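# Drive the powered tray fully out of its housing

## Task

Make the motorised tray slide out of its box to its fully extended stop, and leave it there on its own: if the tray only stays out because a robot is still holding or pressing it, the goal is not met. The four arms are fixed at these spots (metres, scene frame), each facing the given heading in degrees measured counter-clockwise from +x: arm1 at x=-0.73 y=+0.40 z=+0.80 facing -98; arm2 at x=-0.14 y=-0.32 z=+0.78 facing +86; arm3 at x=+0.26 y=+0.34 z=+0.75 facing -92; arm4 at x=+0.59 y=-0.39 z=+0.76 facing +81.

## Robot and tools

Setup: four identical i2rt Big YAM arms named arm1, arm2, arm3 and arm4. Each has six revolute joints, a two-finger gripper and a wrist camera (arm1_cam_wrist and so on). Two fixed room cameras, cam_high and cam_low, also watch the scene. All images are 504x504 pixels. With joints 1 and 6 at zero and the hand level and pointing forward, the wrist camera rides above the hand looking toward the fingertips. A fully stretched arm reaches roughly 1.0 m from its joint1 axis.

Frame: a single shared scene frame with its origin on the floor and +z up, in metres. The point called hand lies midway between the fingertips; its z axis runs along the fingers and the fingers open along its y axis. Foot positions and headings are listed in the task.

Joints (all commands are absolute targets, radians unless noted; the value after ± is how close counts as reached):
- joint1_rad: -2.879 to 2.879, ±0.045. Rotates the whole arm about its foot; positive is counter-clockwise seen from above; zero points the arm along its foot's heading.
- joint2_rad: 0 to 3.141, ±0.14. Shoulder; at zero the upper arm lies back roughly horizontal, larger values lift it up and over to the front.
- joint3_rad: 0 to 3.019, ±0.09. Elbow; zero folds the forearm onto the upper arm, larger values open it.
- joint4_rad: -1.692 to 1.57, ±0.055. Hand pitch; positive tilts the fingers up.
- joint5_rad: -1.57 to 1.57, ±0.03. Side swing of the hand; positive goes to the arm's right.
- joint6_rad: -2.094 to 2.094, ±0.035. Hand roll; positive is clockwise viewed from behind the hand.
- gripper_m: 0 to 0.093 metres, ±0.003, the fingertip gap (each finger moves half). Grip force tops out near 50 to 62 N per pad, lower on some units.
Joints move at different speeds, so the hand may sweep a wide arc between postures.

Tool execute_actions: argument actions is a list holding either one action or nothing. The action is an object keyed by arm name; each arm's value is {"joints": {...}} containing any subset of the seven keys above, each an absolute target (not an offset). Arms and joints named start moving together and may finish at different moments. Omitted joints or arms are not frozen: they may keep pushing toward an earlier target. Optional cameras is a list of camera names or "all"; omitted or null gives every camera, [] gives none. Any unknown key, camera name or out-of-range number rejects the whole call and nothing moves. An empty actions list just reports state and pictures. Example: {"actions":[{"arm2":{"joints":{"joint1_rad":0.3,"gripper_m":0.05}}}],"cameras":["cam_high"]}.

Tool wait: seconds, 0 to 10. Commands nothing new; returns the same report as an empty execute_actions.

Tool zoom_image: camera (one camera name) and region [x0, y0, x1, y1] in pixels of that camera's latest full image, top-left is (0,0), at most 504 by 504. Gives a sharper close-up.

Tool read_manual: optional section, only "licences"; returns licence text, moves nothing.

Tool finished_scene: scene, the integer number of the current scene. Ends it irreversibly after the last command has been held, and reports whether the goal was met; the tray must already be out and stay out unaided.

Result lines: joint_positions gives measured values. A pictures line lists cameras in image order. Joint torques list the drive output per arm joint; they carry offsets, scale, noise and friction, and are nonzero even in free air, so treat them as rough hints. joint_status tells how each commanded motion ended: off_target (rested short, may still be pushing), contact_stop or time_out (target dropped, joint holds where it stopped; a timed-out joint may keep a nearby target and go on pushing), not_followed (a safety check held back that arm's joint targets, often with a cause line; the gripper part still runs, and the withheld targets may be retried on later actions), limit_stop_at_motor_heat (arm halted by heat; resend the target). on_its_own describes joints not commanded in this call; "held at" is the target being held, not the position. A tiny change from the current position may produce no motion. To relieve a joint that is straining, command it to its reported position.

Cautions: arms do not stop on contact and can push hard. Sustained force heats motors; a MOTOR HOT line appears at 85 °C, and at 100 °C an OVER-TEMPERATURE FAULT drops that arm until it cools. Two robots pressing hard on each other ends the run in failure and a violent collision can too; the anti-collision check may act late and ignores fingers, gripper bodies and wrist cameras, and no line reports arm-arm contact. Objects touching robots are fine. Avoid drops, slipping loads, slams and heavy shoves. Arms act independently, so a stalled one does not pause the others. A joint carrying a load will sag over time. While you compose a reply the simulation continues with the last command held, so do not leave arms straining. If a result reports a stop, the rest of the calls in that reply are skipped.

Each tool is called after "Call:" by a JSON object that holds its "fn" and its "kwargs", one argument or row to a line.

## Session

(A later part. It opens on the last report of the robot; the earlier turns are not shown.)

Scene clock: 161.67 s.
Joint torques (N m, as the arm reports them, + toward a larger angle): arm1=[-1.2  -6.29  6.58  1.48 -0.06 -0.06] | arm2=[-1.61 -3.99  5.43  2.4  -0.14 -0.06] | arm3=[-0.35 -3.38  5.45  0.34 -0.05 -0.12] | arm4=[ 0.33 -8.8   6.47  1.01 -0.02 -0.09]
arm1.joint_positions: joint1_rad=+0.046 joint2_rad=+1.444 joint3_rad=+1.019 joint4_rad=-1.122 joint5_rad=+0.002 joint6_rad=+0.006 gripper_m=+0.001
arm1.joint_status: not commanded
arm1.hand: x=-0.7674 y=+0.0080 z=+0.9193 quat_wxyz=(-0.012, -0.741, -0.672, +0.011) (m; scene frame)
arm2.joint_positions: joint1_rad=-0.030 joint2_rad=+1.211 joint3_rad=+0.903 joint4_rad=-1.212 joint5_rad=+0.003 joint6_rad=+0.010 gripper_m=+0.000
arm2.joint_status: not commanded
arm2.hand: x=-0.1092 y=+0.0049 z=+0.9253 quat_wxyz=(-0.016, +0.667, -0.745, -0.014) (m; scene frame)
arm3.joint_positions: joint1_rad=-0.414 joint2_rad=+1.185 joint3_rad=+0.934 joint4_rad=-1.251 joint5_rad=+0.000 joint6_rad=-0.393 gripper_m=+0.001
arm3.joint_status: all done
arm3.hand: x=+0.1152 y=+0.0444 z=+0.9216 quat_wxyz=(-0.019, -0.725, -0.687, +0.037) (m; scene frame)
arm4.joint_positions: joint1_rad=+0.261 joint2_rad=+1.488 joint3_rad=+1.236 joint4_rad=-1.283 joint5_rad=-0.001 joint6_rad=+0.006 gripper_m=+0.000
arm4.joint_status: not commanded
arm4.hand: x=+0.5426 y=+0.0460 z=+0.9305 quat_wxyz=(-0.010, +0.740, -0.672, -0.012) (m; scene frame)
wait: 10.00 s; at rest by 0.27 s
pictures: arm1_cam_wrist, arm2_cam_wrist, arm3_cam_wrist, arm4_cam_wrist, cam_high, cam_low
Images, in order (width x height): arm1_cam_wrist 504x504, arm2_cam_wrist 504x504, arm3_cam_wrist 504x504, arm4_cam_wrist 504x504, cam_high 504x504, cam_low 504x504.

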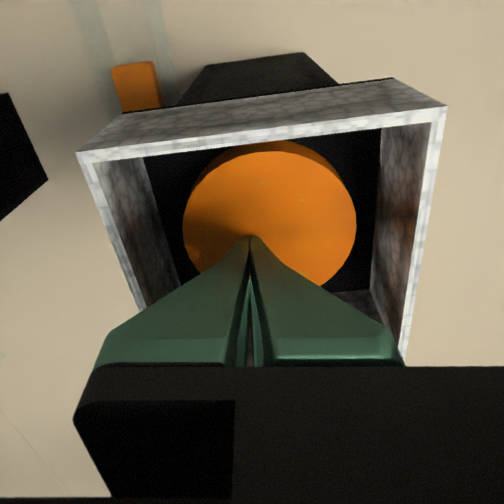

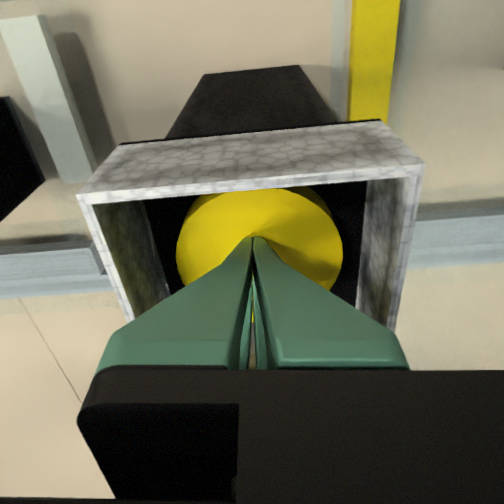

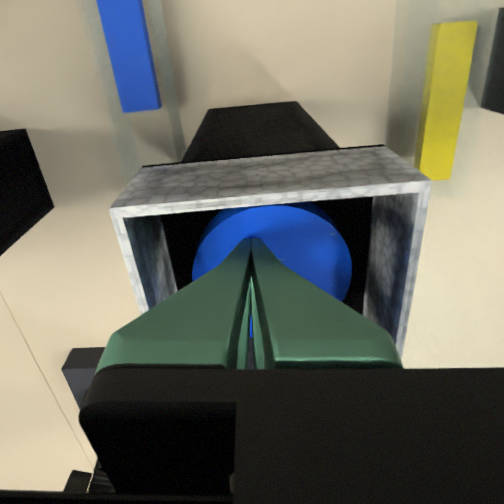

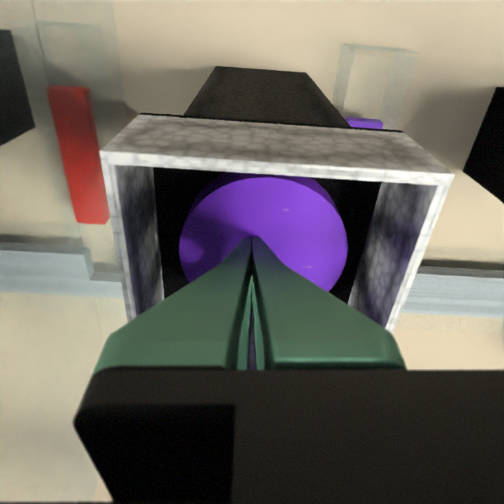

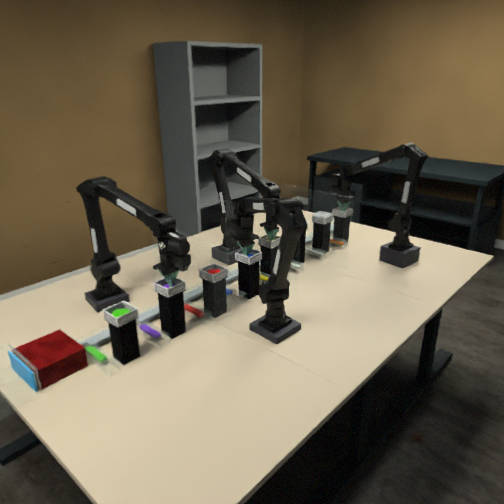

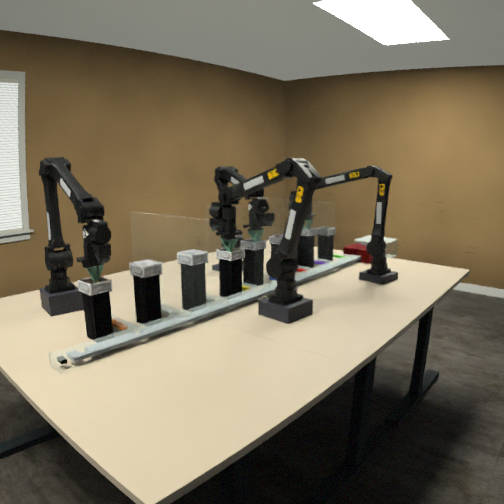

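Call:
{"fn": "execute_actions", "kwargs": {
  "actions": [
    {"arm4":{"joints":{"joint2_rad":1.47,"joint3_rad":1.45,"joint4_rad":-1.52}}}
  ],
  "cameras": []
}}

Call:
{"fn": "execute_actions", "kwargs": {
  "actions": [
    {"arm4":{"joints":{"joint1_rad":-0.218,"joint2_rad":1.58,"joint3_rad":1.57,"joint4_rad":-1.53}}}
  ],
  "cameras": []
}}

Call:
{"fn": "execute_actions", "kwargs": {
  "actions": [
    {"arm4":{"joints":{"joint2_rad":1.66,"joint3_rad":1.3,"joint4_rad":-1.22}}}
  ],
  "cameras": []
}}

Call:
{"fn": "wait", "kwargs": {
  "seconds": 10
}}

Call:
{"fn": "wait", "kwargs": {
  "seconds": 8
}}

Scene clock: 168.30 s.
Joint torques (N m, as the arm reports them, + toward a larger angle): arm1=[-1.08 -6.18  6.61  1.42 -0.05 -0.07] | arm2=[-1.62 -3.97  5.44  2.39 -0.14 -0.06] | arm3=[-0.32 -3.29  5.44  0.34 -0.05 -0.12] | arm4=[  0.31 -12.21  14.    -0.61  -0.02  -0.09]
arm1.joint_positions: joint1_rad=+0.046 joint2_rad=+1.444 joint3_rad=+1.019 joint4_rad=-1.122 joint5_rad=+0.002 joint6_rad=+0.006 gripper_m=+0.001
arm1.joint_status: not commanded
arm1.hand: x=-0.7674 y=+0.0080 z=+0.9193 quat_wxyz=(-0.012, -0.741, -0.672, +0.011) (m; scene frame)
arm2.joint_positions: joint1_rad=-0.030 joint2_rad=+1.211 joint3_rad=+0.903 joint4_rad=-1.212 joint5_rad=+0.003 joint6_rad=+0.010 gripper_m=+0.000
arm2.joint_status: not commanded
arm2.hand: x=-0.1092 y=+0.0049 z=+0.9253 quat_wxyz=(-0.016, +0.667, -0.745, -0.014) (m; scene frame)
arm3.joint_positions: joint1_rad=-0.414 joint2_rad=+1.185 joint3_rad=+0.934 joint4_rad=-1.251 joint5_rad=+0.000 joint6_rad=-0.393 gripper_m=+0.001
arm3.joint_status: not commanded
arm3.hand: x=+0.1152 y=+0.0444 z=+0.9216 quat_wxyz=(-0.019, -0.725, -0.687, +0.037) (m; scene frame)
arm4.joint_positions: joint1_rad=+0.261 joint2_rad=+1.475 joint3_rad=+1.406 joint4_rad=-1.512 joint5_rad=-0.001 joint6_rad=+0.006 gripper_m=+0.000
arm4.joint_status: all done
arm4.hand: x=+0.5432 y=+0.0413 z=+0.9998 quat_wxyz=(+0.006, +0.741, -0.672, +0.005) (m; scene frame)
pictures: none
No camera images: the call's "cameras" was empty. Leave "cameras" out to get every camera's image.

Scene clock: 169.67 s.
Joint torques (N m, as the arm reports them, + toward a larger angle): arm1=[-0.96 -6.46  6.61  1.41 -0.06 -0.06] | arm2=[-1.68 -3.98  5.43  2.39 -0.14 -0.06] | arm3=[-0.37 -3.36  5.44  0.34 -0.05 -0.12] | arm4=[  0.93 -14.58  14.59  -0.4   -0.08  -0.09]
arm1.joint_positions: joint1_rad=+0.046 joint2_rad=+1.444 joint3_rad=+1.019 joint4_rad=-1.122 joint5_rad=+0.002 joint6_rad=+0.006 gripper_m=+0.001
arm1.joint_status: not commanded
arm1.hand: x=-0.7674 y=+0.0080 z=+0.9193 quat_wxyz=(-0.012, -0.741, -0.672, +0.011) (m; scene frame)
arm2.joint_positions: joint1_rad=-0.030 joint2_rad=+1.211 joint3_rad=+0.903 joint4_rad=-1.212 joint5_rad=+0.003 joint6_rad=+0.010 gripper_m=+0.000
arm2.joint_status: not commanded
arm2.hand: x=-0.1092 y=+0.0049 z=+0.9253 quat_wxyz=(-0.016, +0.667, -0.745, -0.014) (m; scene frame)
arm3.joint_positions: joint1_rad=-0.414 joint2_rad=+1.185 joint3_rad=+0.934 joint4_rad=-1.251 joint5_rad=+0.000 joint6_rad=-0.393 gripper_m=+0.001
arm3.joint_status: not commanded
arm3.hand: x=+0.1152 y=+0.0444 z=+0.9216 quat_wxyz=(-0.019, -0.725, -0.687, +0.037) (m; scene frame)
arm4.joint_positions: joint1_rad=-0.221 joint2_rad=+1.590 joint3_rad=+1.520 joint4_rad=-1.527 joint5_rad=+0.001 joint6_rad=+0.006 gripper_m=+0.000
arm4.joint_status: all done
arm4.hand: x=+0.7621 y=+0.0497 z=+0.9930 quat_wxyz=(+0.012, +0.559, -0.829, +0.009) (m; scene frame)
pictures: none
No camera images: the call's "cameras" was empty. Leave "cameras" out to get every camera's image.

Scene clock: 170.70 s.
Joint torques (N m, as the arm reports them, + toward a larger angle): arm1=[-0.94 -6.36  6.56  1.48 -0.05 -0.08] | arm2=[-1.65 -3.98  5.43  2.4  -0.15 -0.06] | arm3=[-0.36 -3.31  5.45  0.33 -0.05 -0.12] | arm4=[  0.95 -11.09   6.98   0.89  -0.07  -0.09]
arm1.joint_positions: joint1_rad=+0.046 joint2_rad=+1.444 joint3_rad=+1.019 joint4_rad=-1.122 joint5_rad=+0.002 joint6_rad=+0.006 gripper_m=+0.001
arm1.joint_status: not commanded
arm1.hand: x=-0.7674 y=+0.0080 z=+0.9193 quat_wxyz=(-0.012, -0.741, -0.672, +0.011) (m; scene frame)
arm2.joint_positions: joint1_rad=-0.030 joint2_rad=+1.211 joint3_rad=+0.903 joint4_rad=-1.212 joint5_rad=+0.003 joint6_rad=+0.010 gripper_m=+0.000
arm2.joint_status: not commanded
arm2.hand: x=-0.1092 y=+0.0049 z=+0.9253 quat_wxyz=(-0.016, +0.667, -0.745, -0.014) (m; scene frame)
arm3.joint_positions: joint1_rad=-0.414 joint2_rad=+1.185 joint3_rad=+0.934 joint4_rad=-1.251 joint5_rad=+0.000 joint6_rad=-0.393 gripper_m=+0.001
arm3.joint_status: not commanded
arm3.hand: x=+0.1152 y=+0.0444 z=+0.9216 quat_wxyz=(-0.019, -0.725, -0.687, +0.037) (m; scene frame)
arm4.joint_positions: joint1_rad=-0.221 joint2_rad=+1.623 joint3_rad=+1.329 joint4_rad=-1.240 joint5_rad=+0.000 joint6_rad=+0.006 gripper_m=+0.000
arm4.joint_status: all done
arm4.hand: x=+0.7666 y=+0.0609 z=+0.9065 quat_wxyz=(-0.014, +0.559, -0.829, -0.009) (m; scene frame)
pictures: none
No camera images: the call's "cameras" was empty. Leave "cameras" out to get every camera's image.

Scene clock: 180.70 s.
Joint torques (N m, as the arm reports them, + toward a larger angle): arm1=[-1.13 -6.46  6.58  1.44 -0.07 -0.08] | arm2=[-1.67 -3.97  5.45  2.39 -0.15 -0.06] | arm3=[-0.38 -3.33  5.44  0.33 -0.05 -0.12] | arm4=[  0.95 -11.03   6.98   0.89  -0.06  -0.1 ]
arm1.joint_positions: joint1_rad=+0.046 joint2_rad=+1.444 joint3_rad=+1.019 joint4_rad=-1.122 joint5_rad=+0.002 joint6_rad=+0.006 gripper_m=+0.001
arm1.joint_status: not commanded
arm1.hand: x=-0.7674 y=+0.0080 z=+0.9193 quat_wxyz=(-0.012, -0.741, -0.672, +0.011) (m; scene frame)
arm2.joint_positions: joint1_rad=-0.030 joint2_rad=+1.211 joint3_rad=+0.903 joint4_rad=-1.212 joint5_rad=+0.003 joint6_rad=+0.010 gripper_m=+0.000
arm2.joint_status: not commanded
arm2.hand: x=-0.1092 y=+0.0049 z=+0.9253 quat_wxyz=(-0.016, +0.667, -0.745, -0.014) (m; scene frame)
arm3.joint_positions: joint1_rad=-0.414 joint2_rad=+1.185 joint3_rad=+0.934 joint4_rad=-1.251 joint5_rad=+0.000 joint6_rad=-0.393 gripper_m=+0.001
arm3.joint_status: not commanded
arm3.hand: x=+0.1152 y=+0.0444 z=+0.9216 quat_wxyz=(-0.019, -0.725, -0.687, +0.037) (m; scene frame)
arm4.joint_positions: joint1_rad=-0.221 joint2_rad=+1.623 joint3_rad=+1.329 joint4_rad=-1.240 joint5_rad=+0.000 joint6_rad=+0.006 gripper_m=+0.000
arm4.joint_status: all done
arm4.hand: x=+0.7666 y=+0.0609 z=+0.9065 quat_wxyz=(-0.014, +0.559, -0.829, -0.009) (m; scene frame)
wait: 10.00 s; at rest by 0.27 s
pictures: arm1_cam_wrist, arm2_cam_wrist, arm3_cam_wrist, arm4_cam_wrist, cam_high, cam_low
Images, in order (width x height): arm1_cam_wrist 504x504, arm2_cam_wrist 504x504, arm3_cam_wrist 504x504, arm4_cam_wrist 504x504, cam_high 504x504, cam_low 504x504.

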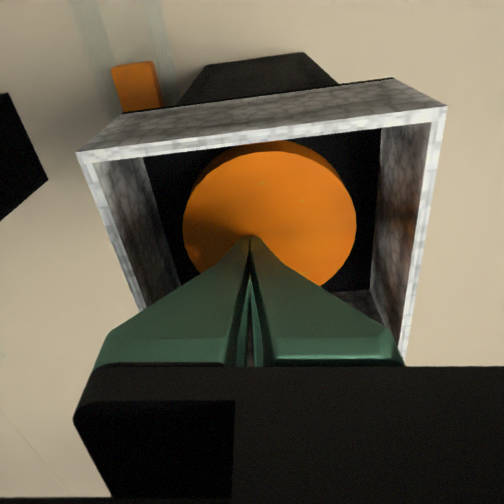

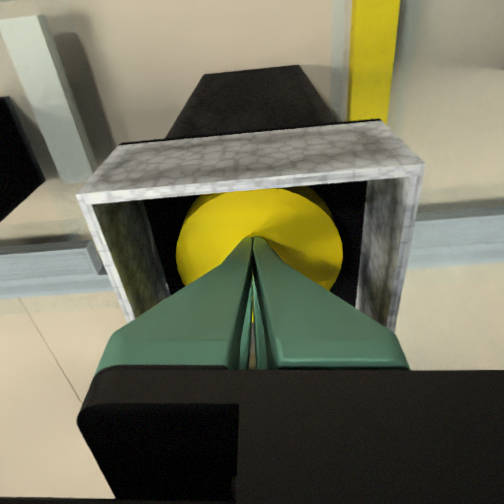

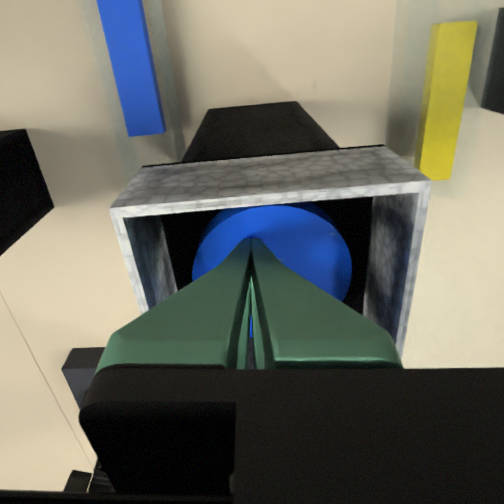

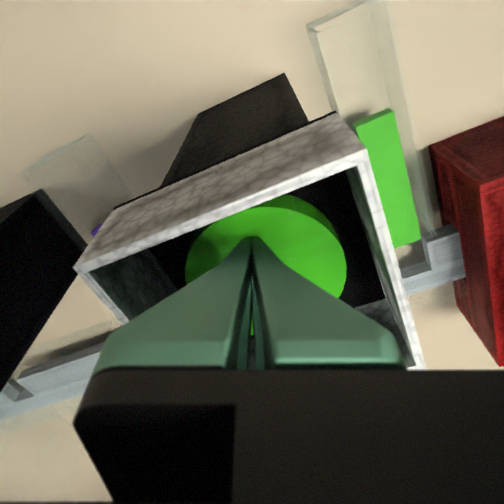

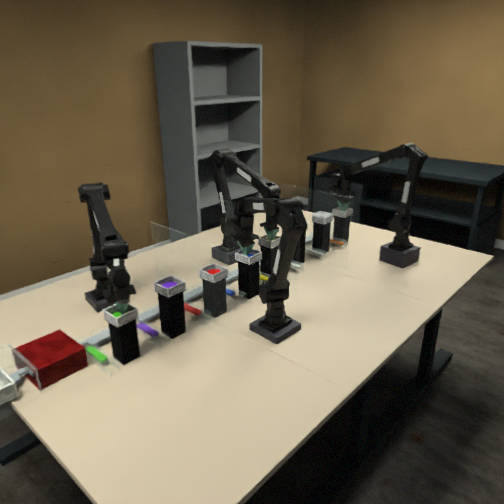

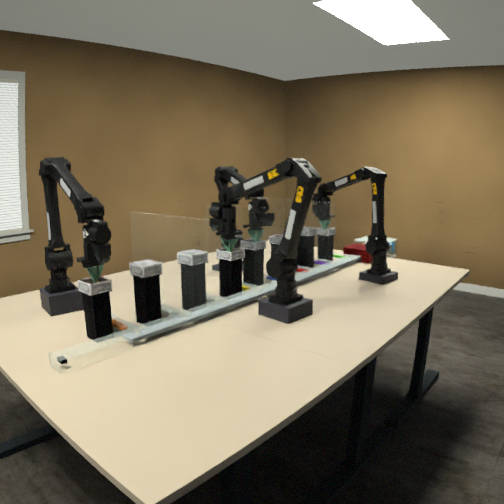

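Scene clock: 188.70 s.
Joint torques (N m, as the arm reports them, + toward a larger angle): arm1=[-1.2  -6.41  6.58  1.45 -0.07 -0.09] | arm2=[-1.66 -3.99  5.44  2.39 -0.14 -0.06] | arm3=[-0.36 -3.32  5.45  0.33 -0.05 -0.12] | arm4=[  0.96 -11.05   6.97   0.9   -0.06  -0.09]
arm1.joint_positions: joint1_rad=+0.046 joint2_rad=+1.444 joint3_rad=+1.019 joint4_rad=-1.122 joint5_rad=+0.002 joint6_rad=+0.006 gripper_m=+0.001
arm1.joint_status: not commanded
arm1.hand: x=-0.7674 y=+0.0080 z=+0.9193 quat_wxyz=(-0.012, -0.741, -0.672, +0.011) (m; scene frame)
arm2.joint_positions: joint1_rad=-0.030 joint2_rad=+1.211 joint3_rad=+0.903 joint4_rad=-1.212 joint5_rad=+0.003 joint6_rad=+0.010 gripper_m=+0.000
arm2.joint_status: not commanded
arm2.hand: x=-0.1092 y=+0.0049 z=+0.9253 quat_wxyz=(-0.016, +0.667, -0.745, -0.014) (m; scene frame)
arm3.joint_positions: joint1_rad=-0.414 joint2_rad=+1.185 joint3_rad=+0.934 joint4_rad=-1.251 joint5_rad=+0.000 joint6_rad=-0.393 gripper_m=+0.001
arm3.joint_status: not commanded
arm3.hand: x=+0.1152 y=+0.0444 z=+0.9216 quat_wxyz=(-0.019, -0.725, -0.687, +0.037) (m; scene frame)
arm4.joint_positions: joint1_rad=-0.221 joint2_rad=+1.623 joint3_rad=+1.329 joint4_rad=-1.240 joint5_rad=+0.000 joint6_rad=+0.006 gripper_m=+0.000
arm4.joint_status: all done
arm4.hand: x=+0.7666 y=+0.0609 z=+0.9065 quat_wxyz=(-0.014, +0.559, -0.829, -0.009) (m; scene frame)
wait: 8.00 s; at rest by 0.27 s
pictures: arm1_cam_wrist, arm2_cam_wrist, arm3_cam_wrist, arm4_cam_wrist, cam_high, cam_low
Images, in order (width x height): arm1_cam_wrist 504x504, arm2_cam_wrist 504x504, arm3_cam_wrist 504x504, arm4_cam_wrist 504x504, cam_high 504x504, cam_low 504x504.

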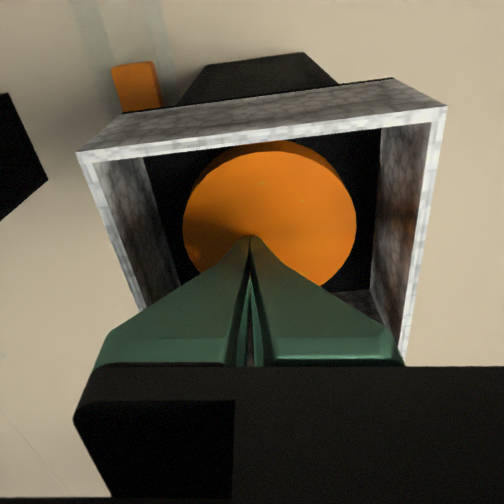

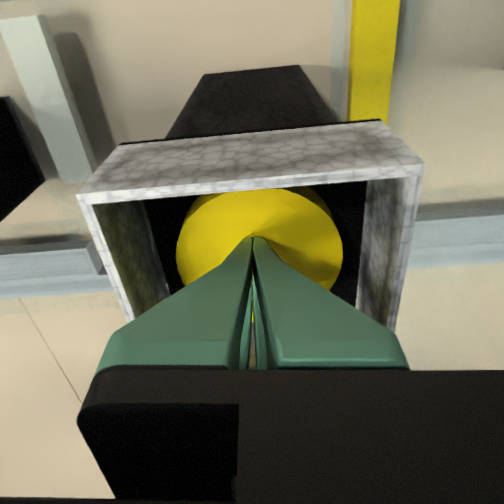

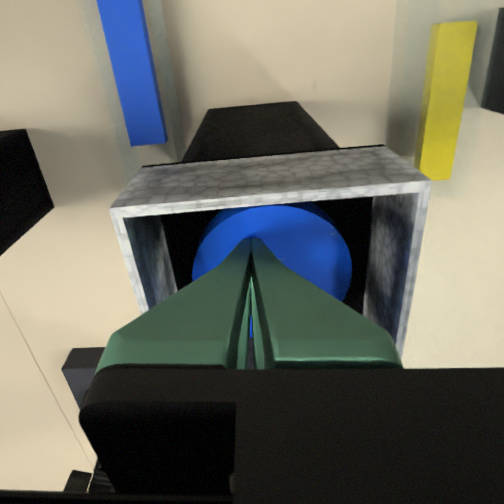

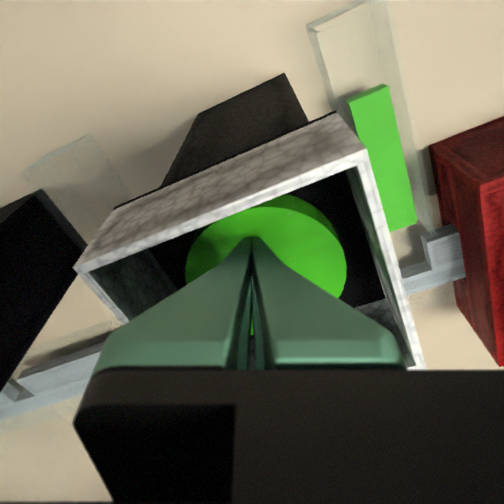

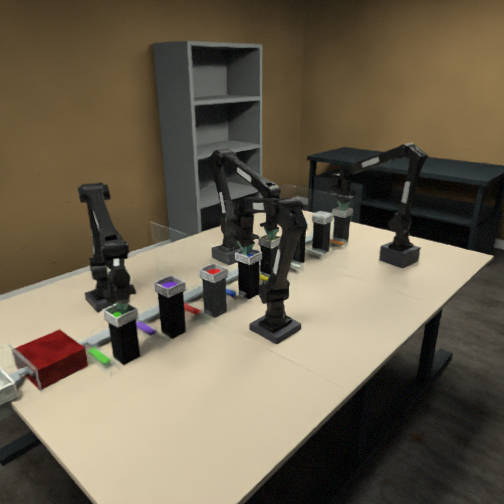

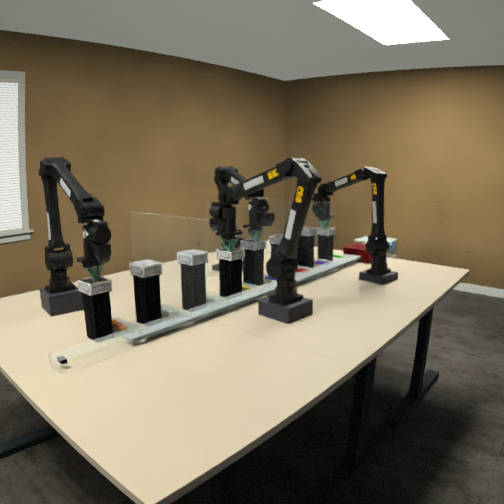

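Call:
{"fn": "finished_scene", "kwargs": {
  "scene": 2
}}

The scene is finished: the task was done.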